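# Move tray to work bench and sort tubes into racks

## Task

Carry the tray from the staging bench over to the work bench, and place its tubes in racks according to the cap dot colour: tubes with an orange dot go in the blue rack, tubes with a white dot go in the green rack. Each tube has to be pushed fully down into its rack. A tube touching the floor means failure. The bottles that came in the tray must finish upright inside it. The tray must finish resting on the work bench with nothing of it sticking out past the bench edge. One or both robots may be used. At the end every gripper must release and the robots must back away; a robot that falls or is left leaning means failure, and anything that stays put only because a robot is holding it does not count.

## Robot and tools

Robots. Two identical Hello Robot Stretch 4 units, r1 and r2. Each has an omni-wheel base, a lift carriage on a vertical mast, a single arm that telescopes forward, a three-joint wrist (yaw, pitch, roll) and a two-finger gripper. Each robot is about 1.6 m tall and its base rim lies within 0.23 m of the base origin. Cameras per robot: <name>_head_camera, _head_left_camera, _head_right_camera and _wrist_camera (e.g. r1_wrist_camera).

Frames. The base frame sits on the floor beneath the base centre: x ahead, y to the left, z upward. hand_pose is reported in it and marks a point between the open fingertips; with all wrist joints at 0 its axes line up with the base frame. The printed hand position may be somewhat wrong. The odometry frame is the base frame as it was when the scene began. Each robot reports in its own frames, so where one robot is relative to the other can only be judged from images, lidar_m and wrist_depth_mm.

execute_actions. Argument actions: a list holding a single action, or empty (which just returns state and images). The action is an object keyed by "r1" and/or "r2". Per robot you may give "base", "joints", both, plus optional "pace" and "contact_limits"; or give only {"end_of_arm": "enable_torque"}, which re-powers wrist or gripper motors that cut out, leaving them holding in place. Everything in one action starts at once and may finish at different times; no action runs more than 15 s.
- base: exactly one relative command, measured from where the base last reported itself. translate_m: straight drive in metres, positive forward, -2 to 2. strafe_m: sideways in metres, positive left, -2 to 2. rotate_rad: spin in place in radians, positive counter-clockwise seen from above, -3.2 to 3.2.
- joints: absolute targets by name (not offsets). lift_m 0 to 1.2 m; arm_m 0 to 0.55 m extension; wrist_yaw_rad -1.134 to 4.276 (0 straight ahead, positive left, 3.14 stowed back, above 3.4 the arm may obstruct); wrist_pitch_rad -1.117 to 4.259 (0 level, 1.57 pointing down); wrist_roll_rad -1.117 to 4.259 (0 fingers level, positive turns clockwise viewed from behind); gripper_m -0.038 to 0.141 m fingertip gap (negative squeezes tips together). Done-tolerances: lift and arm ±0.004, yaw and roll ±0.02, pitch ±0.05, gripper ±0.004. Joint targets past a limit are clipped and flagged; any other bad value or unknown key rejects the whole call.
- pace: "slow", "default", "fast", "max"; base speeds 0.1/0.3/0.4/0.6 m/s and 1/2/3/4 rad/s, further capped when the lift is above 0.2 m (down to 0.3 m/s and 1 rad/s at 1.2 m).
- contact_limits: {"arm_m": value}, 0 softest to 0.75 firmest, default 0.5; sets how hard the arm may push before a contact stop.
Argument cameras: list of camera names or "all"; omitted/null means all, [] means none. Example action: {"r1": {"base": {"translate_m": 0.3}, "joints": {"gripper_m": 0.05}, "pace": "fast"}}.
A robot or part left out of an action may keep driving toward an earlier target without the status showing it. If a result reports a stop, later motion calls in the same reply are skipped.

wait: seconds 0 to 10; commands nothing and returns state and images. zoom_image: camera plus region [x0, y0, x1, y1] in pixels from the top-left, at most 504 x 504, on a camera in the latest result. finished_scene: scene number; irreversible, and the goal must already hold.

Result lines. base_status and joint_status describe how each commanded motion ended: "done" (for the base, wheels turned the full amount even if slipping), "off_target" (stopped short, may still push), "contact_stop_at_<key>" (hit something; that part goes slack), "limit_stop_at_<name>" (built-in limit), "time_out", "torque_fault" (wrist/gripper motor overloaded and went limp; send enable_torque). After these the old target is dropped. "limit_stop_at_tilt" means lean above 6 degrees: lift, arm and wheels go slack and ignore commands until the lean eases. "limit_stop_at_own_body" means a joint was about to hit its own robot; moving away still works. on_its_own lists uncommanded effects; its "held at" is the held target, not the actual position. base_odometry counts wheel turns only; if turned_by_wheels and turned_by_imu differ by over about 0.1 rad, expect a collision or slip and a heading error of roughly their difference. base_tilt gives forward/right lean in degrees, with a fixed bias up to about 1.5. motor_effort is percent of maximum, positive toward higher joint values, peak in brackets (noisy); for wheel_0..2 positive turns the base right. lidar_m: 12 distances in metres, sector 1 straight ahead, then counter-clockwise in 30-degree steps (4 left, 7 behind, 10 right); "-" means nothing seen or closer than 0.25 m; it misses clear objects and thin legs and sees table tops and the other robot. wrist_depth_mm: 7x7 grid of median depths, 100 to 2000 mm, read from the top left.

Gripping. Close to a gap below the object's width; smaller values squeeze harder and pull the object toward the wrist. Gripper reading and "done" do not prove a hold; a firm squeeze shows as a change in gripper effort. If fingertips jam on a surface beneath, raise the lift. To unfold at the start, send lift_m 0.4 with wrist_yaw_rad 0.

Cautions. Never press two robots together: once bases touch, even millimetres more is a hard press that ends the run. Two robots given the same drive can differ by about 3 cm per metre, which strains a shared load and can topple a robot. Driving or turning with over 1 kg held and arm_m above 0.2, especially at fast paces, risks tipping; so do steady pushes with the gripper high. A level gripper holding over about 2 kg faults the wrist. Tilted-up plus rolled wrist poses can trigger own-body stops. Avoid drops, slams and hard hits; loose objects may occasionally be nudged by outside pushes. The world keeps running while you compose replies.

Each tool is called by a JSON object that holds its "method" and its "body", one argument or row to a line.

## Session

{"method": "execute_actions", "body": {
  "actions": []
}}

Scene clock: 0.00 s.
r1.base_odometry: x=+0.000 y=+0.000 heading=+0.000 (m, m, rad; r1's odometry frame)
r1.turned_by_wheels: +0.000 (rad since the last result)
r1.turned_by_imu: +0.000 (rad since the last result)
r1.base_tilt: forward=-0.2 right=+0.4 (deg)
r1.lidar_m: 1.31 1.65 2.65 1.29 1.04 1.03 1.14 1.77 4.29 1.24 1.31 2.49
r1.base_status: not commanded
r1.joint_positions: lift_m=+0.205 arm_m=-0.001 wrist_yaw_rad=+3.040 wrist_pitch_rad=+0.001 wrist_roll_rad=-0.006 gripper_m=+0.057
r1.joint_status: not commanded
r1.motor_effort: lift_m=+17 arm_m=-1 wrist_yaw_rad=-1 wrist_pitch_rad=-6 wrist_roll_rad=+1 gripper_m=-4 wheel_0=+0 wheel_1=+0 wheel_2=+0 (%)
r1.hand_pose: x=-0.1079 y=+0.1161 z=+0.3826 quat_wxyz=(+0.051, -0.001, -0.003, +0.999) (m; r1's base frame)
r1.wrist_depth_mm: - 138 1499 1281 1098 960 866 / - 128 1430 1308 1118 976 878 / - 138 218 1336 1118 976 878 / 137 142 1537 1336 1160 1008 891 / - - 1661 1366 1118 1008 904 / 1205 1308 1078 1060 1042 960 891 / 891 931 878 - - 778 768
r2.base_odometry: x=+0.000 y=+0.000 heading=+0.000 (m, m, rad; r2's odometry frame)
r2.turned_by_wheels: +0.000 (rad since the last result)
r2.turned_by_imu: +0.000 (rad since the last result)
r2.base_tilt: forward=+0.0 right=+0.0 (deg)
r2.lidar_m: 2.49 1.36 1.65 2.59 1.24 0.99 0.98 1.07 1.69 4.26 1.24 1.25
r2.base_status: not commanded
r2.joint_positions: lift_m=+0.129 arm_m=+0.001 wrist_yaw_rad=+3.175 wrist_pitch_rad=-0.001 wrist_roll_rad=-0.013 gripper_m=+0.057
r2.joint_status: not commanded
r2.motor_effort: lift_m=+19 arm_m=+0 wrist_yaw_rad=+1 wrist_pitch_rad=-7 wrist_roll_rad=+1 gripper_m=-2 wheel_0=+1 wheel_1=+0 wheel_2=+0 (%)
r2.hand_pose: x=-0.1196 y=+0.0778 z=+0.3079 quat_wxyz=(-0.017, +0.001, -0.007, +1.000) (m; r2's base frame)
r2.wrist_depth_mm: 129 131 1098 1078 1025 1025 1008 / - 132 1118 1098 1060 1042 1008 / - 127 200 1118 1098 1078 1060 / - 134 1098 1098 1098 1078 1060 / 134 1138 1138 1138 1098 1060 1042 / 1182 1160 197 991 809 831 768 / 820 854 788 106 707 621 597
pictures: r1_head_camera, r1_head_left_camera, r1_head_right_camera, r1_wrist_camera, r2_head_camera, r2_head_left_camera, r2_head_right_camera, r2_wrist_camera
Images, in order (width x height): r1_head_camera 420x560, r1_head_left_camera 420x672, r1_head_right_camera 420x672, r1_wrist_camera 616x392, r2_head_camera 420x560, r2_head_left_camera 420x672, r2_head_right_camera 420x672, r2_wrist_camera 616x392.

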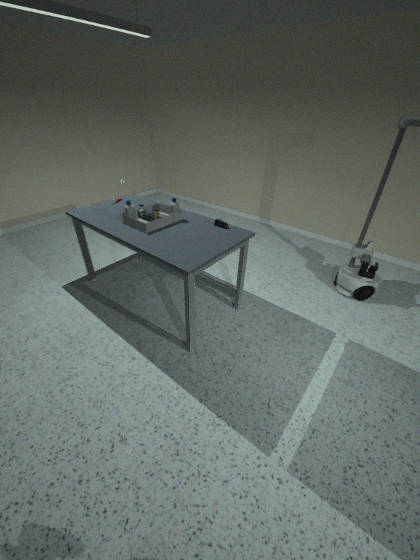

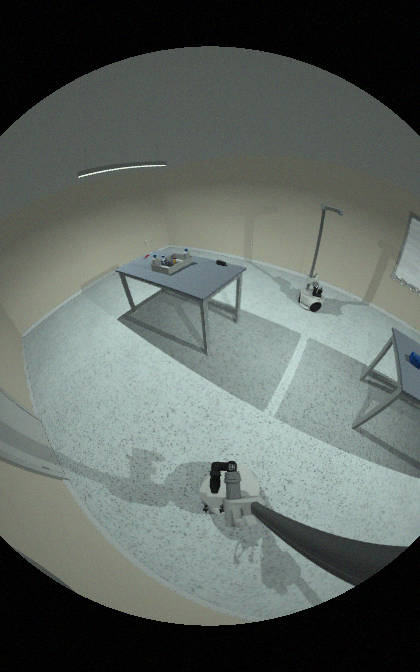

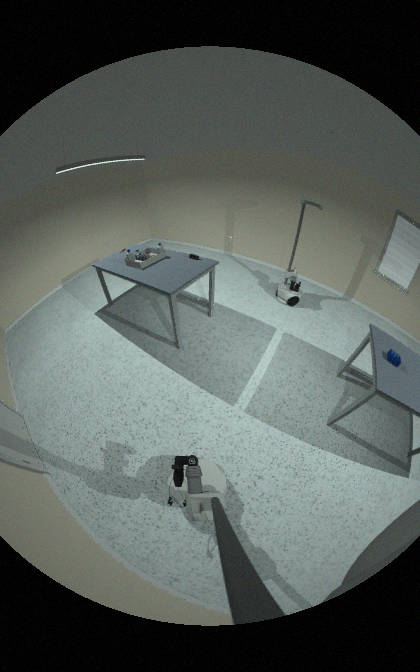

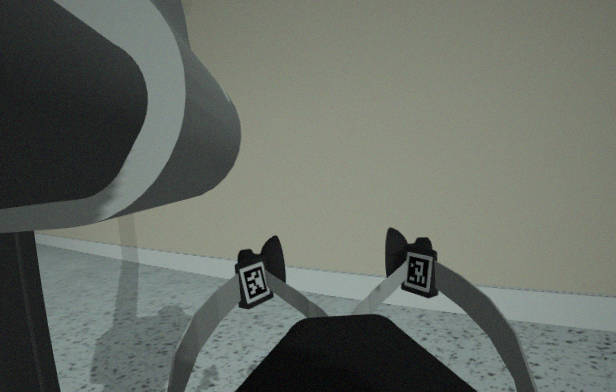

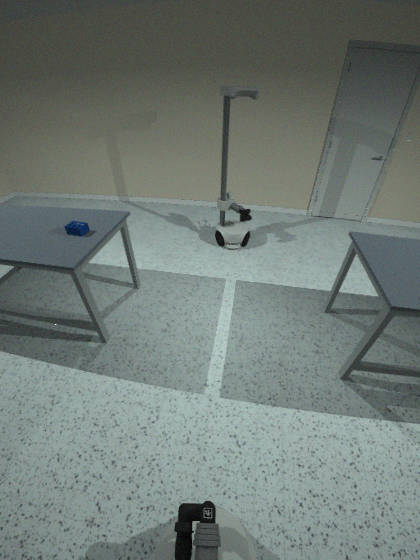

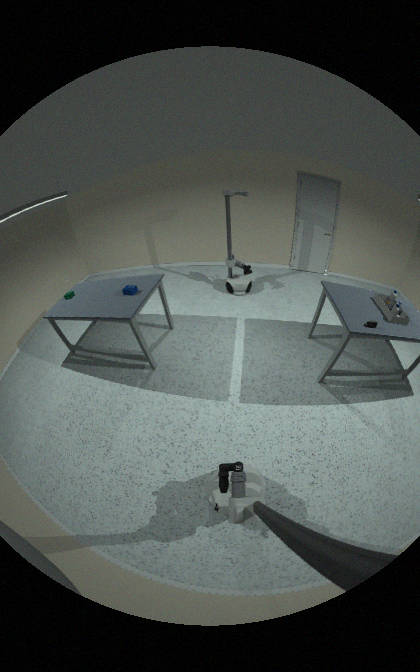

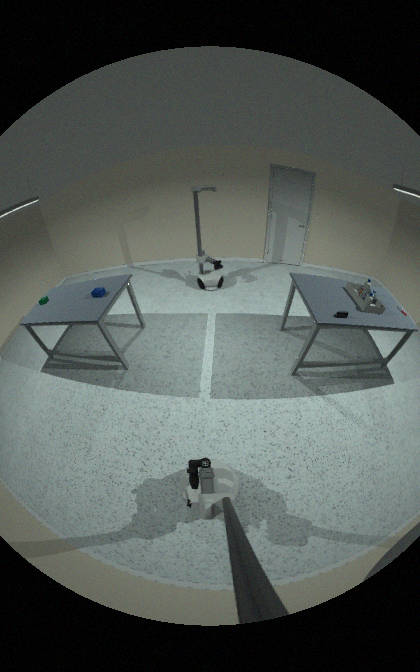

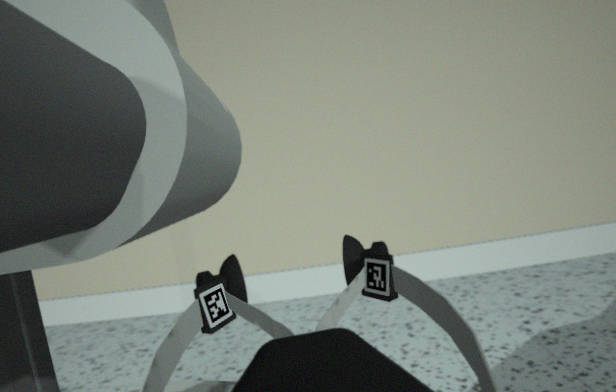

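{"method": "execute_actions", "body": {
  "actions": [
    {"r1": {"base":{"rotate_rad":-1.044},"pace":"max"}, "r2":{"base":{"rotate_rad":0.286},"joints":{"lift_m":0.2},"pace":"max"}}
  ],
  "cameras": []
}}

Scene clock: 23.60 s.
r1.base_odometry: x=+0.000 y=+0.000 heading=-1.044 (m, m, rad; r1's odometry frame)
r1.turned_by_wheels: -1.044 (rad since the last result)
r1.turned_by_imu: -1.055 (rad since the last result)
r1.base_tilt: forward=-0.1 right=+0.4 (deg)
r1.lidar_m: 1.32 2.49 1.32 1.61 2.64 1.30 1.04 1.03 1.14 1.78 4.30 1.23
r1.base_status: done
r1.joint_positions: lift_m=+0.205 arm_m=-0.001 wrist_yaw_rad=+3.040 wrist_pitch_rad=+0.001 wrist_roll_rad=-0.006 gripper_m=+0.057
r1.joint_status: not commanded
r1.motor_effort: lift_m=+17(17) arm_m=-1(1) wrist_yaw_rad=+0(1) wrist_pitch_rad=-6(6) wrist_roll_rad=+1(1) gripper_m=-4(6) wheel_0=+2(11) wheel_1=-1(12) wheel_2=+0(11) (%)
r1.hand_pose: x=-0.1079 y=+0.1162 z=+0.3826 quat_wxyz=(+0.051, -0.001, -0.003, +0.999) (m; r1's base frame)
r1.wrist_depth_mm: - 138 1182 1308 1464 1618 1808 / - 128 1160 1308 1430 1661 1921 / - 138 218 1308 1464 1661 1863 / 137 142 1182 1308 1464 1661 1863 / 991 1078 1182 1308 1397 1576 1618 / 991 1060 1060 1060 1025 960 1008 / 891 946 866 - - 778 768
r2.base_odometry: x=+0.000 y=+0.000 heading=+0.286 (m, m, rad; r2's odometry frame)
r2.turned_by_wheels: +0.286 (rad since the last result)
r2.turned_by_imu: +0.283 (rad since the last result)
r2.base_tilt: forward=+0.0 right=-0.1 (deg)
r2.lidar_m: 1.48 1.37 4.44 1.60 1.07 0.97 0.99 1.29 2.83 1.59 1.21 2.49
r2.base_status: done
r2.joint_positions: lift_m=+0.200 arm_m=+0.001 wrist_yaw_rad=+3.175 wrist_pitch_rad=-0.001 wrist_roll_rad=-0.013 gripper_m=+0.057
r2.joint_status: all done
r2.motor_effort: lift_m=+21(25) arm_m=+0(0) wrist_yaw_rad=+2(2) wrist_pitch_rad=-6(8) wrist_roll_rad=-1(0) gripper_m=-1(2) wheel_0=-3(12) wheel_1=-1(14) wheel_2=+2(11) (%)
r2.hand_pose: x=-0.1197 y=+0.0778 z=+0.3784 quat_wxyz=(-0.017, +0.001, -0.007, +1.000) (m; r2's base frame)
r2.wrist_depth_mm: 129 131 1205 1118 1025 931 866 / - 131 1160 1098 1025 946 878 / - 127 202 1138 1025 960 891 / - 134 1205 1160 1060 976 917 / 134 1397 1308 1138 1060 991 931 / 1499 1397 196 1160 960 946 891 / 976 1008 931 106 842 732 699
pictures: none
No camera images: the call's "cameras" was empty. Leave "cameras" out to get every camera's image.

{"method": "execute_actions", "body": {
  "actions": [
    {"r1": {"base":{"strafe_m":1.79},"joints":{"lift_m":1.1,"wrist_yaw_rad":1.571,"gripper_m":0.045},"pace":"max"}, "r2":{"base":{"strafe_m":-1.671},"joints":{"lift_m":1.1,"wrist_yaw_rad":1.571,"gripper_m":0.045},"pace":"max"}}
  ],
  "cameras": ["r1_head_left_camera","r2_head_right_camera"]
}}

Scene clock: 36.40 s.
r1.base_odometry: x=+1.548 y=+0.900 heading=-1.044 (m, m, rad; r1's odometry frame)
r1.turned_by_wheels: +0.000 (rad since the last result)
r1.turned_by_imu: +0.005 (rad since the last result)
r1.base_tilt: forward=-0.1 right=+0.3 (deg)
r1.lidar_m: 0.28 0.29 0.31 0.51 2.75 2.15 1.68 1.64 1.87 2.89 0.75 0.36
r1.base_status: done
r1.joint_positions: lift_m=+1.100 arm_m=-0.001 wrist_yaw_rad=+1.571 wrist_pitch_rad=+0.001 wrist_roll_rad=-0.006 gripper_m=+0.045
r1.joint_status: all done
r1.motor_effort: lift_m=+21(23) arm_m=-1(1) wrist_yaw_rad=-1(5) wrist_pitch_rad=-7(6) wrist_roll_rad=+1(1) gripper_m=-4(4) wheel_0=+2(17) wheel_1=-2(18) wheel_2=+0(2) (%)
r1.hand_pose: x=+0.2576 y=+0.2885 z=+1.2776 quat_wxyz=(+0.707, -0.003, -0.002, +0.707) (m; r1's base frame)
r1.wrist_depth_mm: - - - - - - - / - - - - - - - / - - - - - - - / - - - - - - - / - - - - - - - / - - - - - - - / - - - - - 1008 -
r2.base_odometry: x=+0.471 y=-1.603 heading=+0.286 (m, m, rad; r2's odometry frame)
r2.turned_by_wheels: +0.000 (rad since the last result)
r2.turned_by_imu: +0.000 (rad since the last result)
r2.base_tilt: forward=-0.1 right=-0.1 (deg)
r2.lidar_m: 0.29 0.41 2.50 2.68 1.79 1.66 1.68 2.18 2.74 0.50 0.34 0.30
r2.base_status: done
r2.joint_positions: lift_m=+1.100 arm_m=+0.001 wrist_yaw_rad=+1.571 wrist_pitch_rad=-0.001 wrist_roll_rad=-0.013 gripper_m=+0.045
r2.joint_status: all done
r2.motor_effort: lift_m=+22(24) arm_m=+0(0) wrist_yaw_rad=+2(4) wrist_pitch_rad=-7(8) wrist_roll_rad=-1(0) gripper_m=-1(2) wheel_0=+2(17) wheel_1=+1(20) wheel_2=+0(1) (%)
r2.hand_pose: x=+0.2589 y=+0.2885 z=+1.2784 quat_wxyz=(+0.707, -0.004, -0.005, +0.707) (m; r2's base frame)
r2.wrist_depth_mm: - - - - - - - / - - - - - - - / 1921 - - - - - - / 1921 - - - - - - / 1863 - - - - - - / 1808 - 197 - - - - / 1808 - - 106 - - -
pictures: r1_head_left_camera, r2_head_right_camera
Images, in order (width x height): r1_head_left_camera 420x672, r2_head_right_camera 420x672.

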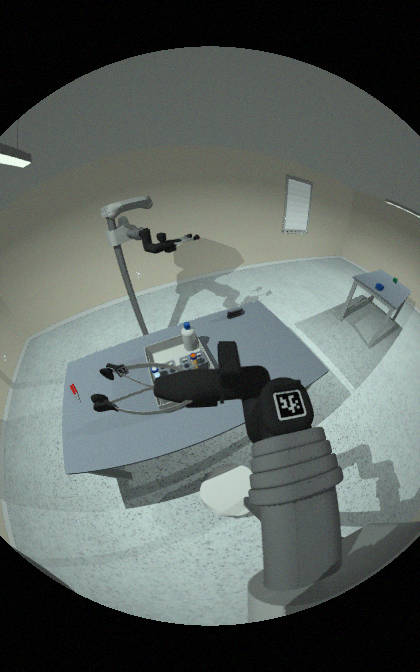

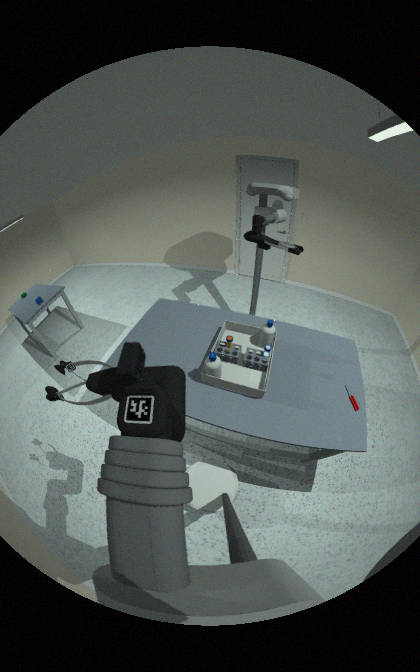

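{"method": "execute_actions", "body": {
  "actions": [
    {"r1": {"base":{"rotate_rad":0.374},"joints":{"lift_m":1.13,"wrist_pitch_rad":1.57,"arm_m":0.23},"pace":"max"}, "r2":{"base":{"rotate_rad":-0.423},"joints":{"lift_m":1.13,"wrist_pitch_rad":1.57,"arm_m":0.24},"pace":"max"}}
  ],
  "cameras": ["r1_wrist_camera","r2_wrist_camera"]
}}

{"method": "execute_actions", "body": {
  "actions": [],
  "cameras": []
}}

Scene clock: 45.37 s.
r1.base_odometry: x=+1.547 y=+0.900 heading=-0.671 (m, m, rad; r1's odometry frame)
r1.turned_by_wheels: +0.373 (rad since the last result)
r1.turned_by_imu: +0.379 (rad since the last result)
r1.base_tilt: forward=-0.2 right=+0.3 (deg)
r1.lidar_m: 0.27 0.30 0.41 2.77 2.41 1.74 1.66 1.74 2.42 2.45 0.44 0.29
r1.base_status: done
r1.joint_positions: lift_m=+1.130 arm_m=+0.229 wrist_yaw_rad=+1.571 wrist_pitch_rad=+1.570 wrist_roll_rad=-0.006 gripper_m=+0.045
r1.joint_status: all done
r1.motor_effort: lift_m=+21(24) arm_m=+5(4) wrist_yaw_rad=+0(1) wrist_pitch_rad=+2(6) wrist_roll_rad=+1(1) gripper_m=-2(1) wheel_0=-5(6) wheel_1=-3(8) wheel_2=-4(8) (%)
r1.hand_pose: x=+0.4874 y=+0.0004 z=+1.0195 quat_wxyz=(+0.499, -0.501, +0.498, +0.502) (m; r1's base frame)
r1.wrist_depth_mm: 1281 1255 477 469 466 455 452 / 1281 1281 480 473 462 418 455 / 1281 1255 484 477 338 407 455 / 1336 1060 488 484 477 462 462 / 1308 1078 496 484 477 418 469 / 1336 1308 500 484 473 353 459 / 1336 1336 504 - - 462 480
r2.base_odometry: x=+0.471 y=-1.603 heading=-0.136 (m, m, rad; r2's odometry frame)
r2.turned_by_wheels: -0.422 (rad since the last result)
r2.turned_by_imu: -0.414 (rad since the last result)
r2.base_tilt: forward=+0.0 right=+0.0 (deg)
r2.lidar_m: 0.29 0.32 0.43 2.46 2.36 1.73 1.64 1.73 2.37 2.75 0.44 0.30
r2.base_status: done
r2.joint_positions: lift_m=+1.130 arm_m=+0.239 wrist_yaw_rad=+1.571 wrist_pitch_rad=+1.570 wrist_roll_rad=-0.013 gripper_m=+0.045
r2.joint_status: all done
r2.motor_effort: lift_m=+22(24) arm_m=+7(8) wrist_yaw_rad=+2(1) wrist_pitch_rad=+1(6) wrist_roll_rad=+1(0) gripper_m=-1(1) wheel_0=+6(11) wheel_1=+5(9) wheel_2=+2(8) (%)
r2.hand_pose: x=+0.4971 y=+0.0003 z=+1.0195 quat_wxyz=(+0.497, -0.503, +0.496, +0.504) (m; r2's base frame)
r2.wrist_depth_mm: 1160 459 469 466 473 480 455 / 1138 462 469 338 480 430 492 / 1182 469 469 484 480 492 500 / 991 976 477 480 484 469 488 / 991 991 480 484 469 442 445 / 1205 1229 195 492 427 512 521 / 1255 1205 484 106 504 512 521
pictures: r1_wrist_camera, r2_wrist_camera
Images, in order (width x height): r1_wrist_camera 616x392, r2_wrist_camera 616x392.

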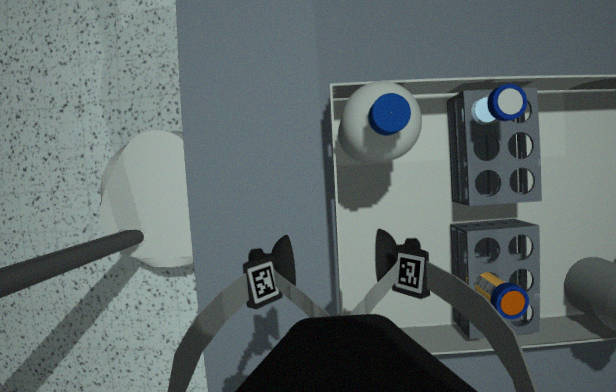

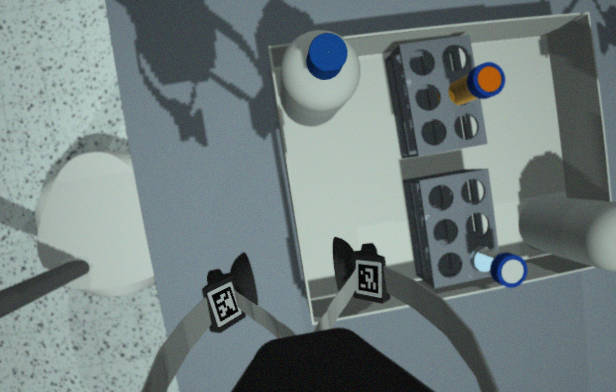

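Scene clock: 45.37 s.
r1.base_odometry: x=+1.547 y=+0.900 heading=-0.671 (m, m, rad; r1's odometry frame)
r1.turned_by_wheels: +0.373 (rad since the last result)
r1.turned_by_imu: +0.379 (rad since the last result)
r1.base_tilt: forward=-0.2 right=+0.3 (deg)
r1.lidar_m: 0.27 0.30 0.41 2.77 2.41 1.74 1.66 1.74 2.42 2.45 0.44 0.29
r1.base_status: done
r1.joint_positions: lift_m=+1.130 arm_m=+0.229 wrist_yaw_rad=+1.571 wrist_pitch_rad=+1.570 wrist_roll_rad=-0.006 gripper_m=+0.045
r1.joint_status: all done
r1.motor_effort: lift_m=+21(24) arm_m=+5(4) wrist_yaw_rad=+0(1) wrist_pitch_rad=+2(6) wrist_roll_rad=+1(1) gripper_m=-2(1) wheel_0=-5(6) wheel_1=-3(8) wheel_2=-4(8) (%)
r1.hand_pose: x=+0.4874 y=+0.0004 z=+1.0195 quat_wxyz=(+0.499, -0.501, +0.498, +0.502) (m; r1's base frame)
r1.wrist_depth_mm: 1281 1255 477 469 466 455 452 / 1281 1281 480 473 462 418 455 / 1281 1255 484 477 338 407 455 / 1336 1060 488 484 477 462 462 / 1308 1078 496 484 477 418 469 / 1336 1308 500 484 473 353 459 / 1336 1336 504 - - 462 480
r2.base_odometry: x=+0.471 y=-1.603 heading=-0.136 (m, m, rad; r2's odometry frame)
r2.turned_by_wheels: -0.422 (rad since the last result)
r2.turned_by_imu: -0.414 (rad since the last result)
r2.base_tilt: forward=+0.0 right=+0.0 (deg)
r2.lidar_m: 0.29 0.32 0.43 2.46 2.36 1.73 1.64 1.73 2.37 2.75 0.44 0.30
r2.base_status: done
r2.joint_positions: lift_m=+1.130 arm_m=+0.239 wrist_yaw_rad=+1.571 wrist_pitch_rad=+1.570 wrist_roll_rad=-0.013 gripper_m=+0.045
r2.joint_status: all done
r2.motor_effort: lift_m=+22(24) arm_m=+7(8) wrist_yaw_rad=+2(1) wrist_pitch_rad=+1(6) wrist_roll_rad=+1(0) gripper_m=-1(1) wheel_0=+6(11) wheel_1=+5(9) wheel_2=+2(8) (%)
r2.hand_pose: x=+0.4971 y=+0.0003 z=+1.0195 quat_wxyz=(+0.497, -0.503, +0.496, +0.504) (m; r2's base frame)
r2.wrist_depth_mm: 1160 459 469 466 473 480 455 / 1138 462 469 338 480 430 492 / 1182 469 469 484 480 492 500 / 991 976 477 480 484 469 488 / 991 991 480 484 469 442 445 / 1205 1229 195 492 427 512 521 / 1255 1205 484 106 504 512 521
pictures: none
No camera images: the call's "cameras" was empty. Leave "cameras" out to get every camera's image.

{"method": "execute_actions", "body": {
  "actions": [
    {"r1": {"base":{"strafe_m":-0.008},"joints":{"lift_m":0.915,"arm_m":0.235,"wrist_roll_rad":0.02},"pace":"fast"}, "r2":{"base":{"strafe_m":0.045},"joints":{"lift_m":0.912,"arm_m":0.253,"wrist_roll_rad":0.02},"pace":"fast"}}
  ],
  "cameras": ["r1_wrist_camera","r2_wrist_camera"]
}}

Scene clock: 56.63 s.
r1.base_odometry: x=+1.543 y=+0.894 heading=-0.671 (m, m, rad; r1's odometry frame)
r1.turned_by_wheels: +0.000 (rad since the last result)
r1.turned_by_imu: +0.001 (rad since the last result)
r1.base_tilt: forward=-0.3 right=+0.2 (deg)
r1.lidar_m: 0.29 0.29 0.43 2.76 2.42 1.77 1.66 1.74 2.38 2.44 0.43 0.28
r1.base_status: done
r1.joint_positions: lift_m=+0.915 arm_m=+0.234 wrist_yaw_rad=+1.571 wrist_pitch_rad=+1.570 wrist_roll_rad=+0.019 gripper_m=+0.045
r1.joint_status: all done
r1.motor_effort: lift_m=+14(19) arm_m=+5(8) wrist_yaw_rad=-1(1) wrist_pitch_rad=+1(2) wrist_roll_rad=+3(6) gripper_m=-5(0) wheel_0=+0(10) wheel_1=+1(12) wheel_2=+0(1) (%)
r1.hand_pose: x=+0.4924 y=+0.0003 z=+0.8050 quat_wxyz=(+0.505, -0.495, +0.505, +0.495) (m; r1's base frame)
r1.wrist_depth_mm: 1042 265 262 258 117 114 220 / 1060 268 265 262 125 120 246 / 1060 271 267 264 243 255 248 / 854 274 271 267 260 257 251 / 866 277 273 268 262 260 257 / 1098 281 276 268 266 260 255 / 1118 283 277 - - 266 258
r2.base_odometry: x=+0.477 y=-1.559 heading=-0.136 (m, m, rad; r2's odometry frame)
r2.turned_by_wheels: +0.000 (rad since the last result)
r2.turned_by_imu: +0.001 (rad since the last result)
r2.base_tilt: forward=-0.1 right=-0.1 (deg)
r2.lidar_m: 0.29 0.32 0.45 2.45 2.37 1.73 1.65 1.73 2.39 2.80 0.46 0.31
r2.base_status: done
r2.joint_positions: lift_m=+0.912 arm_m=+0.252 wrist_yaw_rad=+1.571 wrist_pitch_rad=+1.570 wrist_roll_rad=+0.019 gripper_m=+0.045
r2.joint_status: all done
r2.motor_effort: lift_m=+15(21) arm_m=+7(8) wrist_yaw_rad=+2(3) wrist_pitch_rad=+0(1) wrist_roll_rad=+1(4) gripper_m=-1(4) wheel_0=-4(12) wheel_1=+3(20) wheel_2=+0(2) (%)
r2.hand_pose: x=+0.5101 y=+0.0002 z=+0.8020 quat_wxyz=(+0.505, -0.495, +0.505, +0.495) (m; r2's base frame)
r2.wrist_depth_mm: 246 249 254 117 116 234 237 / 247 252 256 123 121 244 242 / 249 254 259 223 264 265 228 / 252 256 260 263 268 271 244 / 253 258 262 264 268 274 243 / 257 259 196 267 271 274 248 / 258 260 267 106 276 277 251
pictures: r1_wrist_camera, r2_wrist_camera
Images, in order (width x height): r1_wrist_camera 616x392, r2_wrist_camera 616x392.

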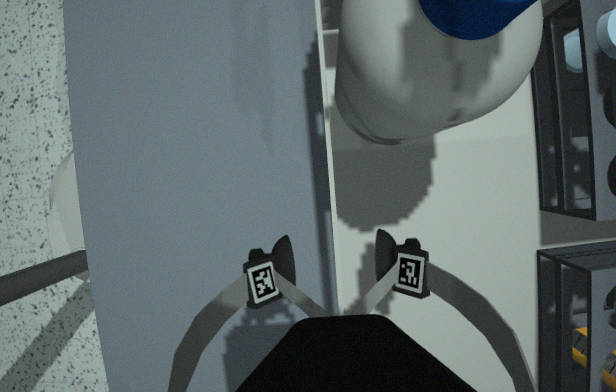

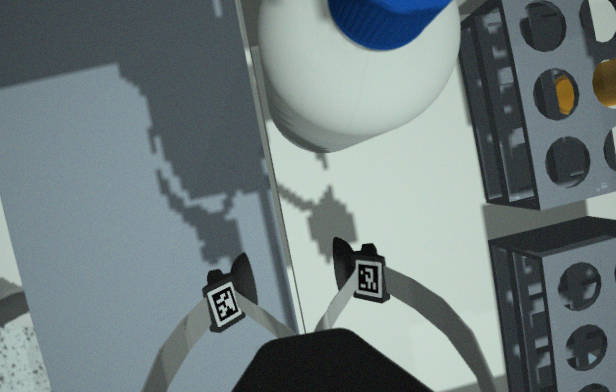

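{"method": "execute_actions", "body": {
  "actions": [
    {"r1": {"joints":{"gripper_m":-0.038}}, "r2":{"joints":{"gripper_m":-0.038,"arm_m":0.249}}}
  ],
  "cameras": []
}}

{"method": "execute_actions", "body": {
  "actions": [
    {"r1": {"joints":{"lift_m":0.955}}, "r2":{"joints":{"lift_m":0.952}}}
  ],
  "cameras": ["r1_wrist_camera","r2_wrist_camera"]
}}

Scene clock: 62.50 s.
r1.base_odometry: x=+1.543 y=+0.894 heading=-0.671 (m, m, rad; r1's odometry frame)
r1.turned_by_wheels: +0.000 (rad since the last result)
r1.turned_by_imu: +0.001 (rad since the last result)
r1.base_tilt: forward=-0.1 right=+0.3 (deg)
r1.lidar_m: 0.28 0.29 0.40 2.77 2.43 1.75 1.67 1.74 2.39 2.46 0.40 0.31
r1.base_status: not commanded
r1.joint_positions: lift_m=+0.915 arm_m=+0.234 wrist_yaw_rad=+1.571 wrist_pitch_rad=+1.570 wrist_roll_rad=+0.019 gripper_m=-0.037
r1.joint_status: all done
r1.motor_effort: lift_m=+16(17) arm_m=+4(5) wrist_yaw_rad=-1(1) wrist_pitch_rad=+1(1) wrist_roll_rad=+3(3) gripper_m=-21(23) wheel_0=+0(1) wheel_1=+1(1) wheel_2=+0(0) (%)
r1.hand_pose: x=+0.4925 y=+0.0003 z=+0.8048 quat_wxyz=(+0.505, -0.495, +0.505, +0.495) (m; r1's base frame)
r1.wrist_depth_mm: 1042 264 260 257 112 108 - / 1060 266 263 259 120 114 238 / 1060 270 266 263 241 249 242 / 854 272 270 265 255 251 247 / 866 276 272 208 255 254 250 / 1098 278 176 185 191 153 249 / 1118 281 277 - - 259 -
r2.base_odometry: x=+0.477 y=-1.559 heading=-0.136 (m, m, rad; r2's odometry frame)
r2.turned_by_wheels: +0.000 (rad since the last result)
r2.turned_by_imu: +0.001 (rad since the last result)
r2.base_tilt: forward=+0.0 right=+0.0 (deg)
r2.lidar_m: 0.29 0.32 0.42 2.42 2.39 1.74 1.66 1.73 2.38 2.79 0.45 0.34
r2.base_status: not commanded
r2.joint_positions: lift_m=+0.912 arm_m=+0.250 wrist_yaw_rad=+1.571 wrist_pitch_rad=+1.570 wrist_roll_rad=+0.019 gripper_m=-0.037
r2.joint_status: all done
r2.motor_effort: lift_m=+18(18) arm_m=-7(7) wrist_yaw_rad=+0(0) wrist_pitch_rad=+0(0) wrist_roll_rad=+1(2) gripper_m=-23(24) wheel_0=-4(4) wheel_1=+3(3) wheel_2=+0(0) (%)
r2.hand_pose: x=+0.5086 y=+0.0004 z=+0.8018 quat_wxyz=(+0.505, -0.495, +0.504, +0.496) (m; r2's base frame)
r2.wrist_depth_mm: 245 248 251 112 110 201 229 / 245 249 255 120 115 254 202 / 248 253 255 210 257 260 204 / 250 255 260 257 259 263 236 / 253 254 260 258 264 266 241 / 256 257 185 202 185 267 242 / 257 259 264 106 268 270 246
pictures: none
No camera images: the call's "cameras" was empty. Leave "cameras" out to get every camera's image.

Scene clock: 63.50 s.
r1.base_odometry: x=+1.543 y=+0.894 heading=-0.671 (m, m, rad; r1's odometry frame)
r1.turned_by_wheels: +0.000 (rad since the last result)
r1.turned_by_imu: +0.000 (rad since the last result)
r1.base_tilt: forward=-0.2 right=+0.3 (deg)
r1.lidar_m: 0.29 0.30 0.41 2.77 2.42 1.75 1.65 1.75 2.41 2.45 0.43 0.31
r1.base_status: not commanded
r1.joint_positions: lift_m=+0.954 arm_m=+0.234 wrist_yaw_rad=+1.571 wrist_pitch_rad=+1.570 wrist_roll_rad=+0.019 gripper_m=-0.037
r1.joint_status: all done
r1.motor_effort: lift_m=+25(24) arm_m=+4(5) wrist_yaw_rad=-1(1) wrist_pitch_rad=+0(1) wrist_roll_rad=+3(3) gripper_m=-23(23) wheel_0=+0(0) wheel_1=+1(1) wheel_2=+0(0) (%)
r1.hand_pose: x=+0.4925 y=+0.0003 z=+0.8442 quat_wxyz=(+0.505, -0.495, +0.505, +0.495) (m; r1's base frame)
r1.wrist_depth_mm: 1098 304 300 296 112 108 - / 1098 306 303 297 120 114 238 / 1098 310 306 301 241 249 242 / 1118 314 309 304 255 252 247 / 917 317 314 208 255 254 250 / 1138 320 176 185 257 154 249 / 1160 324 317 - - 259 -
r2.base_odometry: x=+0.477 y=-1.559 heading=-0.136 (m, m, rad; r2's odometry frame)
r2.turned_by_wheels: +0.000 (rad since the last result)
r2.turned_by_imu: +0.000 (rad since the last result)
r2.base_tilt: forward=+0.0 right=-0.1 (deg)
r2.lidar_m: 0.30 0.31 0.45 2.44 2.38 1.75 1.66 1.73 2.37 2.78 0.46 0.33
r2.base_status: not commanded
r2.joint_positions: lift_m=+0.951 arm_m=+0.250 wrist_yaw_rad=+1.571 wrist_pitch_rad=+1.570 wrist_roll_rad=+0.019 gripper_m=-0.037
r2.joint_status: all done
r2.motor_effort: lift_m=+26(28) arm_m=-7(7) wrist_yaw_rad=+0(0) wrist_pitch_rad=+1(1) wrist_roll_rad=+2(1) gripper_m=-21(25) wheel_0=-4(4) wheel_1=+3(3) wheel_2=+0(0) (%)
r2.hand_pose: x=+0.5086 y=+0.0004 z=+0.8411 quat_wxyz=(+0.505, -0.495, +0.504, +0.496) (m; r2's base frame)
r2.wrist_depth_mm: 282 286 290 112 110 200 231 / 283 289 293 120 115 255 202 / 287 291 294 210 255 259 205 / 287 291 298 256 260 264 236 / 798 296 298 257 263 266 242 / 809 297 184 202 185 266 241 / 1042 297 301 106 268 271 247
pictures: r1_wrist_camera, r2_wrist_camera
Images, in order (width x height): r1_wrist_camera 616x392, r2_wrist_camera 616x392.

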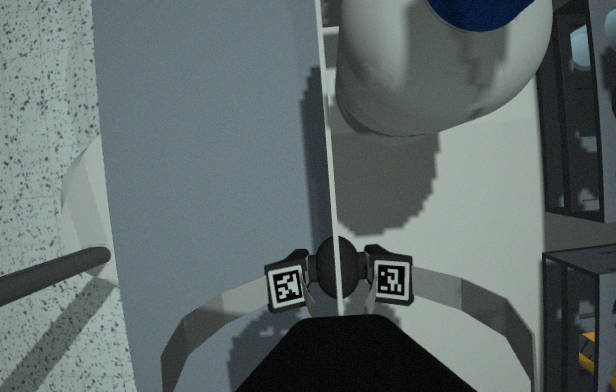

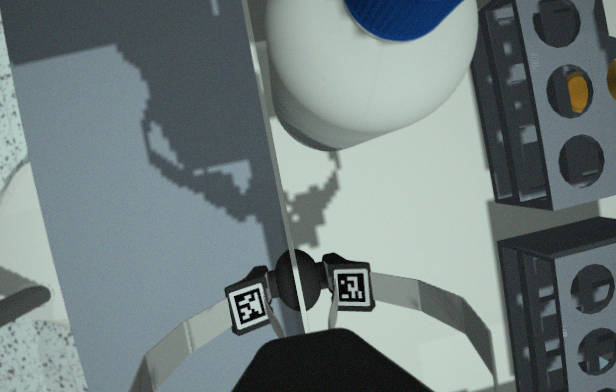

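{"method": "execute_actions", "body": {
  "actions": [
    {"r1": {"base":{"strafe_m":-0.6},"joints":{"lift_m":1.01}}, "r2":{"base":{"strafe_m":0.602},"joints":{"lift_m":1.007}}}
  ],
  "cameras": ["r2_wrist_camera","r1_wrist_camera"]
}}

Scene clock: 69.73 s.
r1.base_odometry: x=+1.170 y=+0.424 heading=-0.671 (m, m, rad; r1's odometry frame)
r1.turned_by_wheels: +0.000 (rad since the last result)
r1.turned_by_imu: +0.002 (rad since the last result)
r1.base_tilt: forward=-0.2 right=+0.3 (deg)
r1.lidar_m: 0.29 0.30 0.42 1.16 2.41 1.75 1.66 1.77 2.40 1.86 1.90 0.29
r1.base_status: done
r1.joint_positions: lift_m=+1.009 arm_m=+0.234 wrist_yaw_rad=+1.571 wrist_pitch_rad=+1.570 wrist_roll_rad=+0.020 gripper_m=-0.037
r1.joint_status: all done
r1.motor_effort: lift_m=+24(27) arm_m=+5(4) wrist_yaw_rad=-1(2) wrist_pitch_rad=+1(4) wrist_roll_rad=+3(3) gripper_m=-21(23) wheel_0=+2(10) wheel_1=-1(11) wheel_2=+0(1) (%)
r1.hand_pose: x=+0.4925 y=+0.0003 z=+0.8992 quat_wxyz=(+0.505, -0.495, +0.505, +0.495) (m; r1's base frame)
r1.wrist_depth_mm: 1138 359 353 349 111 108 - / 1138 364 357 353 120 114 238 / 1182 946 362 355 236 248 241 / 1160 946 364 359 255 252 246 / 1205 946 368 208 256 253 250 / 1229 1205 176 185 191 153 249 / 1205 1205 375 - - 258 -
r2.base_odometry: x=+0.559 y=-0.963 heading=-0.136 (m, m, rad; r2's odometry frame)
r2.turned_by_wheels: +0.000 (rad since the last result)
r2.turned_by_imu: +0.001 (rad since the last result)
r2.base_tilt: forward=+0.0 right=+0.0 (deg)
r2.lidar_m: 0.29 0.30 1.88 1.82 2.36 1.75 1.65 1.74 2.38 1.25 0.45 0.32
r2.base_status: done
r2.joint_positions: lift_m=+1.006 arm_m=+0.250 wrist_yaw_rad=+1.572 wrist_pitch_rad=+1.570 wrist_roll_rad=+0.019 gripper_m=-0.037
r2.joint_status: all done
r2.motor_effort: lift_m=+25(27) arm_m=-7(7) wrist_yaw_rad=+0(1) wrist_pitch_rad=+1(3) wrist_roll_rad=+2(1) gripper_m=-24(21) wheel_0=-5(13) wheel_1=+3(9) wheel_2=+0(1) (%)
r2.hand_pose: x=+0.5086 y=+0.0004 z=+0.8962 quat_wxyz=(+0.505, -0.495, +0.504, +0.496) (m; r2's base frame)
r2.wrist_depth_mm: 1042 1060 1078 112 110 199 231 / 1042 1042 349 119 115 254 202 / 1060 343 349 242 257 258 204 / 854 343 351 255 259 263 235 / 866 347 353 258 262 265 244 / 878 351 184 204 185 267 241 / 1098 355 351 106 268 270 245
pictures: r1_wrist_camera, r2_wrist_camera
Images, in order (width x height): r1_wrist_camera 616x392, r2_wrist_camera 616x392.

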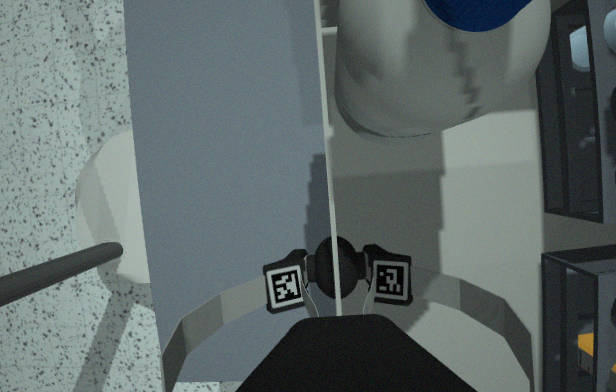

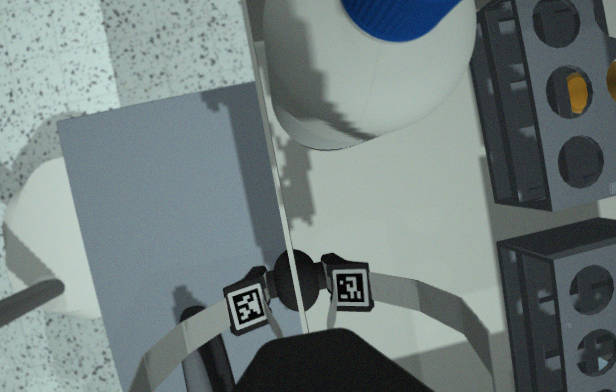

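{"method": "execute_actions", "body": {
  "actions": [
    {"r1": {"base":{"strafe_m":-1.3}}, "r2":{"base":{"strafe_m":1.304},"joints":{"arm_m":0.244}}}
  ],
  "cameras": ["r2_wrist_camera","r1_wrist_camera","r1_head_right_camera"]
}}

Scene clock: 79.23 s.
r1.base_odometry: x=+0.362 y=-0.595 heading=-0.670 (m, m, rad; r1's odometry frame)
r1.turned_by_wheels: +0.000 (rad since the last result)
r1.turned_by_imu: +0.003 (rad since the last result)
r1.base_tilt: forward=-0.2 right=+0.3 (deg)
r1.lidar_m: 0.47 0.50 1.18 1.18 2.40 1.76 1.69 1.75 2.39 1.17 0.60 0.52
r1.base_status: done
r1.joint_positions: lift_m=+1.009 arm_m=+0.234 wrist_yaw_rad=+1.571 wrist_pitch_rad=+1.570 wrist_roll_rad=+0.020 gripper_m=-0.037
r1.joint_status: not commanded
r1.motor_effort: lift_m=+24(24) arm_m=+4(4) wrist_yaw_rad=-1(2) wrist_pitch_rad=+1(4) wrist_roll_rad=+2(3) gripper_m=-23(22) wheel_0=+1(7) wheel_1=+0(8) wheel_2=+0(1) (%)
r1.hand_pose: x=+0.4926 y=+0.0003 z=+0.8992 quat_wxyz=(+0.505, -0.495, +0.505, +0.495) (m; r1's base frame)
r1.wrist_depth_mm: 1138 1138 1138 1098 111 108 - / 1160 1160 1138 1118 119 114 238 / 1182 946 1138 1118 236 248 242 / 1182 946 960 1138 254 251 245 / 1182 960 1160 208 256 254 250 / 1205 1205 177 186 182 158 248 / 1229 1205 1182 - - 257 -
r2.base_odometry: x=+0.736 y=+0.329 heading=-0.136 (m, m, rad; r2's odometry frame)
r2.turned_by_wheels: +0.000 (rad since the last result)
r2.turned_by_imu: +0.002 (rad since the last result)
r2.base_tilt: forward=+0.0 right=-0.1 (deg)
r2.lidar_m: 0.47 0.49 0.59 1.19 2.36 1.74 1.66 1.74 2.40 1.19 1.18 3.20
r2.base_status: done
r2.joint_positions: lift_m=+1.006 arm_m=+0.245 wrist_yaw_rad=+1.572 wrist_pitch_rad=+1.570 wrist_roll_rad=+0.019 gripper_m=-0.037
r2.joint_status: all done
r2.motor_effort: lift_m=+25(26) arm_m=-7(8) wrist_yaw_rad=+0(0) wrist_pitch_rad=+0(3) wrist_roll_rad=+1(2) gripper_m=-21(24) wheel_0=-3(14) wheel_1=+4(13) wheel_2=+0(0) (%)
r2.hand_pose: x=+0.5035 y=+0.0003 z=+0.8962 quat_wxyz=(+0.505, -0.495, +0.504, +0.496) (m; r2's base frame)
r2.wrist_depth_mm: 1042 1060 1098 111 110 199 230 / 1042 1078 1078 119 114 254 202 / 1042 1060 1098 202 256 259 204 / 842 878 1118 256 259 264 236 / 866 878 1118 256 262 265 240 / 878 1118 185 208 184 267 241 / 1118 1118 1118 106 268 271 243
pictures: r1_head_right_camera, r1_wrist_camera, r2_wrist_camera
Images, in order (width x height): r1_head_right_camera 420x672, r1_wrist_camera 616x392, r2_wrist_camera 616x392.

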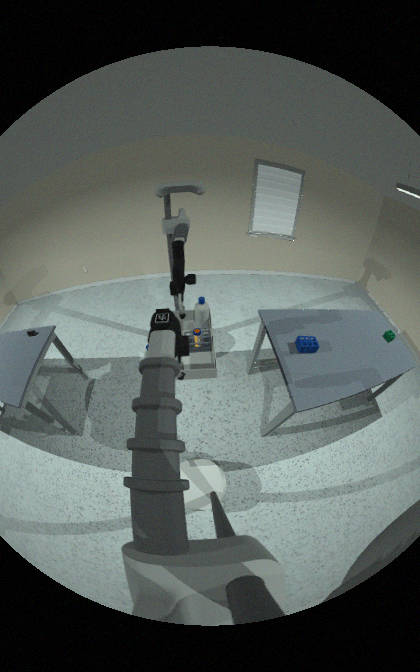

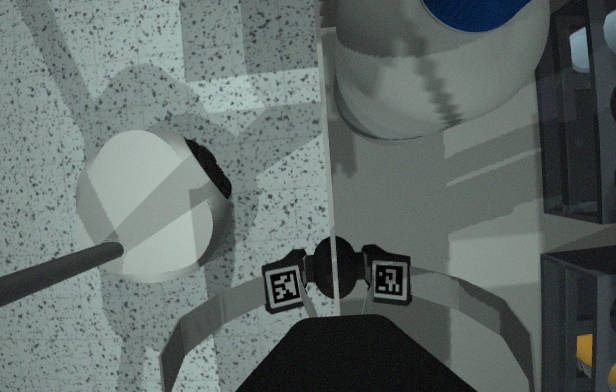

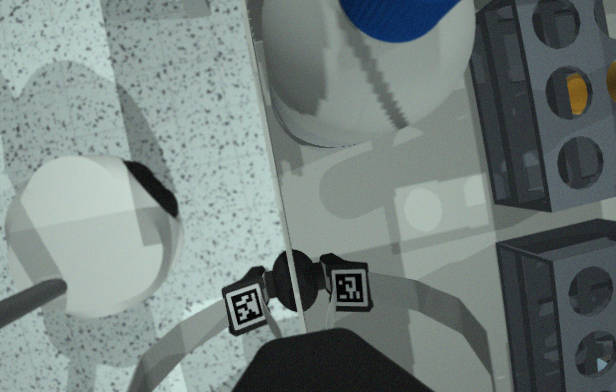

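{"method": "execute_actions", "body": {
  "actions": [
    {"r1": {"base":{"strafe_m":-1.28}}, "r2":{"base":{"strafe_m":1.283},"joints":{"arm_m":0.237}}}
  ],
  "cameras": ["r2_wrist_camera","r1_wrist_camera","r1_head_right_camera","r1_head_left_camera"]
}}

Scene clock: 86.87 s.
r1.base_odometry: x=-0.433 y=-1.598 heading=-0.670 (m, m, rad; r1's odometry frame)
r1.turned_by_wheels: +0.000 (rad since the last result)
r1.turned_by_imu: +0.002 (rad since the last result)
r1.base_tilt: forward=-0.2 right=+0.4 (deg)
r1.lidar_m: 0.28 0.28 0.43 2.44 2.40 1.76 1.69 1.76 2.44 2.75 0.44 0.30
r1.base_status: done
r1.joint_positions: lift_m=+1.009 arm_m=+0.234 wrist_yaw_rad=+1.571 wrist_pitch_rad=+1.570 wrist_roll_rad=+0.020 gripper_m=-0.037
r1.joint_status: not commanded
r1.motor_effort: lift_m=+24(24) arm_m=+4(4) wrist_yaw_rad=-1(1) wrist_pitch_rad=+1(3) wrist_roll_rad=+2(2) gripper_m=-21(20) wheel_0=+2(10) wheel_1=+0(11) wheel_2=+0(1) (%)
r1.hand_pose: x=+0.4926 y=+0.0003 z=+0.8992 quat_wxyz=(+0.505, -0.495, +0.505, +0.495) (m; r1's base frame)
r1.wrist_depth_mm: 1138 359 353 349 111 108 - / 1138 362 359 353 119 114 237 / 1160 946 362 357 235 248 242 / 1182 946 366 359 254 251 244 / 1182 931 370 207 256 253 250 / 1205 1182 177 186 183 158 248 / 1205 1205 377 - - 258 -
r2.base_odometry: x=+0.910 y=+1.600 heading=-0.136 (m, m, rad; r2's odometry frame)
r2.turned_by_wheels: +0.000 (rad since the last result)
r2.turned_by_imu: +0.002 (rad since the last result)
r2.base_tilt: forward=+0.0 right=+0.0 (deg)
r2.lidar_m: 0.27 0.31 0.40 2.75 2.42 1.73 1.67 1.75 2.40 2.46 0.44 0.32
r2.base_status: done
r2.joint_positions: lift_m=+1.006 arm_m=+0.238 wrist_yaw_rad=+1.572 wrist_pitch_rad=+1.570 wrist_roll_rad=+0.019 gripper_m=-0.037
r2.joint_status: all done
r2.motor_effort: lift_m=+26(25) arm_m=-7(9) wrist_yaw_rad=+0(0) wrist_pitch_rad=+1(4) wrist_roll_rad=+2(2) gripper_m=-23(24) wheel_0=-4(15) wheel_1=+3(11) wheel_2=+0(1) (%)
r2.hand_pose: x=+0.4965 y=+0.0004 z=+0.8962 quat_wxyz=(+0.505, -0.495, +0.504, +0.496) (m; r2's base frame)
r2.wrist_depth_mm: 332 340 338 111 110 198 230 / 338 340 343 118 114 253 202 / 1042 343 351 201 257 259 204 / 854 347 351 256 259 263 236 / 866 349 353 255 262 266 240 / 891 353 185 208 184 268 241 / 1098 353 359 106 267 271 244
pictures: r1_head_left_camera, r1_head_right_camera, r1_wrist_camera, r2_wrist_camera
Images, in order (width x height): r1_head_left_camera 420x672, r1_head_right_camera 420x672, r1_wrist_camera 616x392, r2_wrist_camera 616x392.

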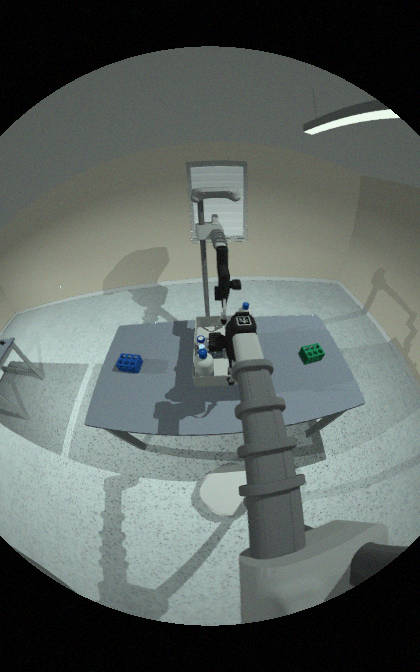

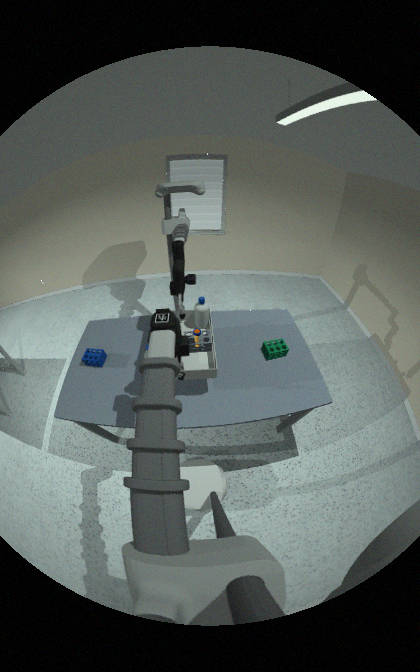

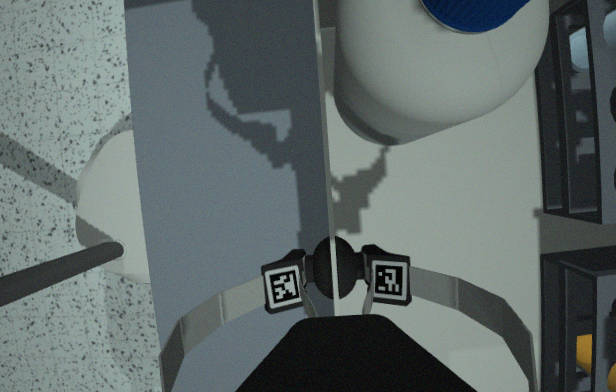

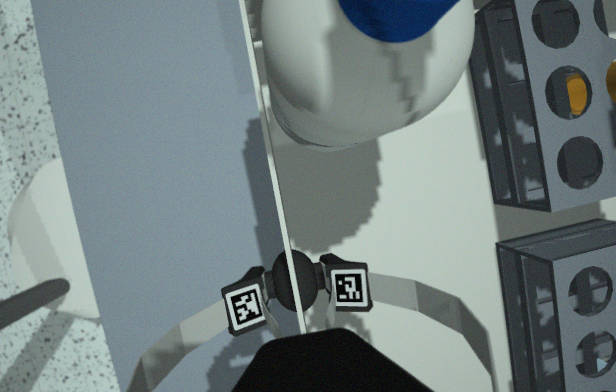

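{"method": "execute_actions", "body": {
  "actions": [
    {"r1": {"joints":{"lift_m":0.913}}, "r2":{"joints":{"lift_m":0.910,"arm_m":0.234}}}
  ],
  "cameras": []
}}

{"method": "execute_actions", "body": {
  "actions": [
    {"r1": {"joints":{"gripper_m":0.025}}, "r2":{"joints":{"gripper_m":0.025}}}
  ],
  "cameras": []
}}

{"method": "execute_actions", "body": {
  "actions": [
    {"r1": {"base":{"strafe_m":-0.083},"joints":{"gripper_m":0.057,"lift_m":1.035},"pace":"max"}, "r2":{"base":{"strafe_m":-0.123},"joints":{"gripper_m":0.057,"lift_m":1.035},"pace":"max"}}
  ],
  "cameras": ["r2_wrist_camera","r1_wrist_camera"]
}}

Scene clock: 118.73 s.
r1.base_odometry: x=-0.433 y=-1.598 heading=-0.670 (m, m, rad; r1's odometry frame)
r1.turned_by_wheels: +0.000 (rad since the last result)
r1.turned_by_imu: +0.002 (rad since the last result)
r1.base_tilt: forward=-0.2 right=+0.3 (deg)
r1.lidar_m: 0.28 0.30 0.41 2.45 2.40 1.75 1.68 1.75 2.41 2.78 0.43 0.31
r1.base_status: not commanded
r1.joint_positions: lift_m=+0.913 arm_m=+0.234 wrist_yaw_rad=+1.571 wrist_pitch_rad=+1.570 wrist_roll_rad=+0.020 gripper_m=-0.037
r1.joint_status: all done
r1.motor_effort: lift_m=+17(25) arm_m=+4(4) wrist_yaw_rad=-1(1) wrist_pitch_rad=+1(1) wrist_roll_rad=+2(2) gripper_m=-23(23) wheel_0=+2(2) wheel_1=+0(0) wheel_2=+0(0) (%)
r1.hand_pose: x=+0.4926 y=+0.0003 z=+0.8028 quat_wxyz=(+0.505, -0.495, +0.505, +0.495) (m; r1's base frame)
r1.wrist_depth_mm: 1025 262 258 254 112 108 - / 1060 265 262 257 120 113 238 / 1042 267 264 260 239 249 243 / 854 270 266 263 255 251 245 / 842 273 268 208 255 253 250 / 1098 277 176 185 191 153 249 / 1118 279 274 - - 258 -
r2.base_odometry: x=+0.910 y=+1.600 heading=-0.136 (m, m, rad; r2's odometry frame)
r2.turned_by_wheels: +0.000 (rad since the last result)
r2.turned_by_imu: +0.002 (rad since the last result)
r2.base_tilt: forward=+0.0 right=+0.0 (deg)
r2.lidar_m: 0.28 0.29 0.40 2.75 2.43 1.73 1.68 1.74 2.40 2.46 0.43 0.31
r2.base_status: not commanded
r2.joint_positions: lift_m=+0.910 arm_m=+0.235 wrist_yaw_rad=+1.572 wrist_pitch_rad=+1.570 wrist_roll_rad=+0.019 gripper_m=-0.037
r2.joint_status: all done
r2.motor_effort: lift_m=+18(24) arm_m=-7(5) wrist_yaw_rad=+0(0) wrist_pitch_rad=+1(0) wrist_roll_rad=+3(2) gripper_m=-24(23) wheel_0=-4(4) wheel_1=+3(3) wheel_2=+0(0) (%)
r2.hand_pose: x=+0.4935 y=+0.0004 z=+0.7998 quat_wxyz=(+0.505, -0.495, +0.504, +0.496) (m; r2's base frame)
r2.wrist_depth_mm: 243 246 248 112 110 200 230 / 245 249 252 119 115 254 201 / 247 250 255 207 258 259 204 / 248 253 257 257 258 263 229 / 251 255 259 257 262 267 239 / 254 256 183 204 185 265 241 / 255 257 263 106 266 270 244
pictures: none
No camera images: the call's "cameras" was empty. Leave "cameras" out to get every camera's image.

Scene clock: 120.07 s.
r1.base_odometry: x=-0.433 y=-1.598 heading=-0.670 (m, m, rad; r1's odometry frame)
r1.turned_by_wheels: +0.000 (rad since the last result)
r1.turned_by_imu: +0.000 (rad since the last result)
r1.base_tilt: forward=-0.2 right=+0.4 (deg)
r1.lidar_m: 0.27 0.30 0.41 2.46 2.42 1.76 1.69 1.77 2.41 2.78 0.44 0.33
r1.base_status: not commanded
r1.joint_positions: lift_m=+0.913 arm_m=+0.234 wrist_yaw_rad=+1.571 wrist_pitch_rad=+1.570 wrist_roll_rad=+0.020 gripper_m=+0.025
r1.joint_status: all done
r1.motor_effort: lift_m=+17(17) arm_m=+4(4) wrist_yaw_rad=-1(1) wrist_pitch_rad=+1(1) wrist_roll_rad=+3(2) gripper_m=-4(22) wheel_0=+2(2) wheel_1=+0(0) wheel_2=+0(0) (%)
r1.hand_pose: x=+0.4926 y=+0.0003 z=+0.8028 quat_wxyz=(+0.505, -0.495, +0.505, +0.495) (m; r1's base frame)
r1.wrist_depth_mm: 1025 264 260 257 115 112 - / 1060 266 264 258 122 118 242 / 1060 270 266 262 235 253 246 / 854 272 268 265 259 256 250 / 854 274 271 263 217 258 255 / 1098 277 273 199 263 259 254 / 1138 281 276 - - 264 256
r2.base_odometry: x=+0.910 y=+1.600 heading=-0.136 (m, m, rad; r2's odometry frame)
r2.turned_by_wheels: +0.000 (rad since the last result)
r2.turned_by_imu: +0.000 (rad since the last result)
r2.base_tilt: forward=+0.0 right=+0.0 (deg)
r2.lidar_m: 0.29 0.30 0.42 2.74 2.41 1.72 1.67 1.75 2.41 2.45 0.42 0.32
r2.base_status: not commanded
r2.joint_positions: lift_m=+0.910 arm_m=+0.235 wrist_yaw_rad=+1.571 wrist_pitch_rad=+1.570 wrist_roll_rad=+0.019 gripper_m=+0.025
r2.joint_status: all done
r2.motor_effort: lift_m=+18(18) arm_m=-7(7) wrist_yaw_rad=+1(0) wrist_pitch_rad=+1(0) wrist_roll_rad=+0(3) gripper_m=-4(24) wheel_0=-4(4) wheel_1=+3(3) wheel_2=+0(0) (%)
r2.hand_pose: x=+0.4935 y=+0.0003 z=+0.7998 quat_wxyz=(+0.505, -0.495, +0.504, +0.496) (m; r2's base frame)
r2.wrist_depth_mm: 244 247 251 116 114 220 236 / 246 251 253 123 120 259 236 / 247 251 256 233 265 265 211 / 250 254 258 262 267 268 242 / 251 257 259 262 266 271 242 / 255 257 191 219 268 273 245 / 257 259 263 106 273 276 248
pictures: none
No camera images: the call's "cameras" was empty. Leave "cameras" out to get every camera's image.

Scene clock: 121.50 s.
r1.base_odometry: x=-0.485 y=-1.663 heading=-0.670 (m, m, rad; r1's odometry frame)
r1.turned_by_wheels: +0.000 (rad since the last result)
r1.turned_by_imu: +0.000 (rad since the last result)
r1.base_tilt: forward=-0.2 right=+0.3 (deg)
r1.lidar_m: 0.27 0.31 0.43 2.52 2.41 1.73 1.68 1.76 2.40 2.69 0.43 0.29
r1.base_status: done
r1.joint_positions: lift_m=+1.035 arm_m=+0.234 wrist_yaw_rad=+1.571 wrist_pitch_rad=+1.570 wrist_roll_rad=+0.020 gripper_m=+0.057
r1.joint_status: all done
r1.motor_effort: lift_m=+20(26) arm_m=+4(4) wrist_yaw_rad=-1(0) wrist_pitch_rad=+1(0) wrist_roll_rad=+3(3) gripper_m=-1(5) wheel_0=+1(12) wheel_1=+1(13) wheel_2=+0(0) (%)
r1.hand_pose: x=+0.4926 y=+0.0002 z=+0.9245 quat_wxyz=(+0.505, -0.495, +0.505, +0.495) (m; r1's base frame)
r1.wrist_depth_mm: 1182 1160 379 375 306 338 306 / 1205 1160 382 379 373 340 325 / 1205 960 387 384 377 370 340 / 1205 960 394 387 379 345 312 / 1205 976 397 392 382 359 317 / 1255 1205 399 315 315 329 379 / 1255 1229 402 - - 389 384
r2.base_odometry: x=+0.893 y=+1.479 heading=-0.136 (m, m, rad; r2's odometry frame)
r2.turned_by_wheels: +0.000 (rad since the last result)
r2.turned_by_imu: +0.001 (rad since the last result)
r2.base_tilt: forward=+0.0 right=+0.0 (deg)
r2.lidar_m: 0.28 0.30 0.42 2.87 2.41 1.70 1.68 1.75 2.40 2.33 0.42 0.30
r2.base_status: done
r2.joint_positions: lift_m=+1.035 arm_m=+0.235 wrist_yaw_rad=+1.571 wrist_pitch_rad=+1.570 wrist_roll_rad=+0.019 gripper_m=+0.057
r2.joint_status: all done
r2.motor_effort: lift_m=+22(24) arm_m=-7(7) wrist_yaw_rad=+1(1) wrist_pitch_rad=+0(1) wrist_roll_rad=+2(1) gripper_m=-3(6) wheel_0=+4(12) wheel_1=-2(12) wheel_2=+0(0) (%)
r2.hand_pose: x=+0.4935 y=+0.0002 z=+0.9245 quat_wxyz=(+0.505, -0.495, +0.505, +0.495) (m; r2's base frame)
r2.wrist_depth_mm: 364 368 370 377 379 355 394 / 1078 370 375 379 384 392 399 / 1060 370 379 382 387 338 399 / 891 375 384 384 387 338 281 / 904 379 382 384 366 404 413 / 917 377 194 392 399 407 421 / 1118 387 392 106 402 413 421
pictures: r1_wrist_camera, r2_wrist_camera
Images, in order (width x height): r1_wrist_camera 616x392, r2_wrist_camera 616x392.

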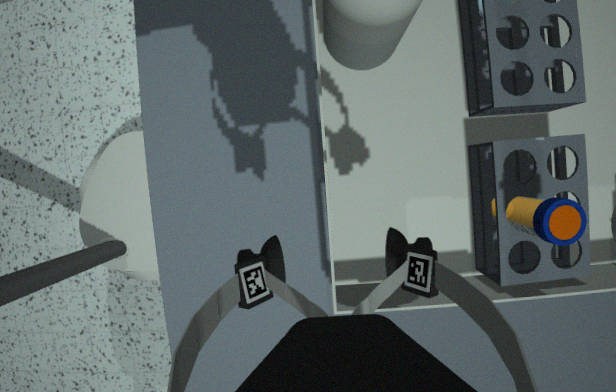

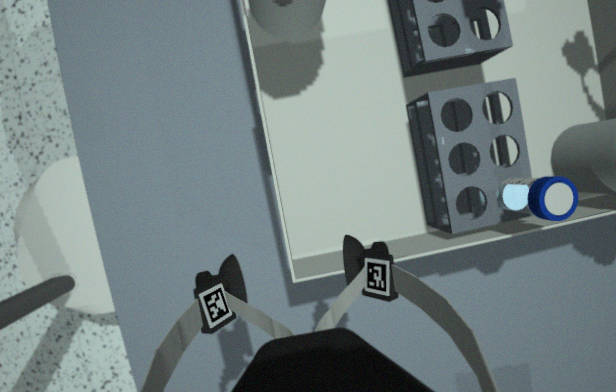

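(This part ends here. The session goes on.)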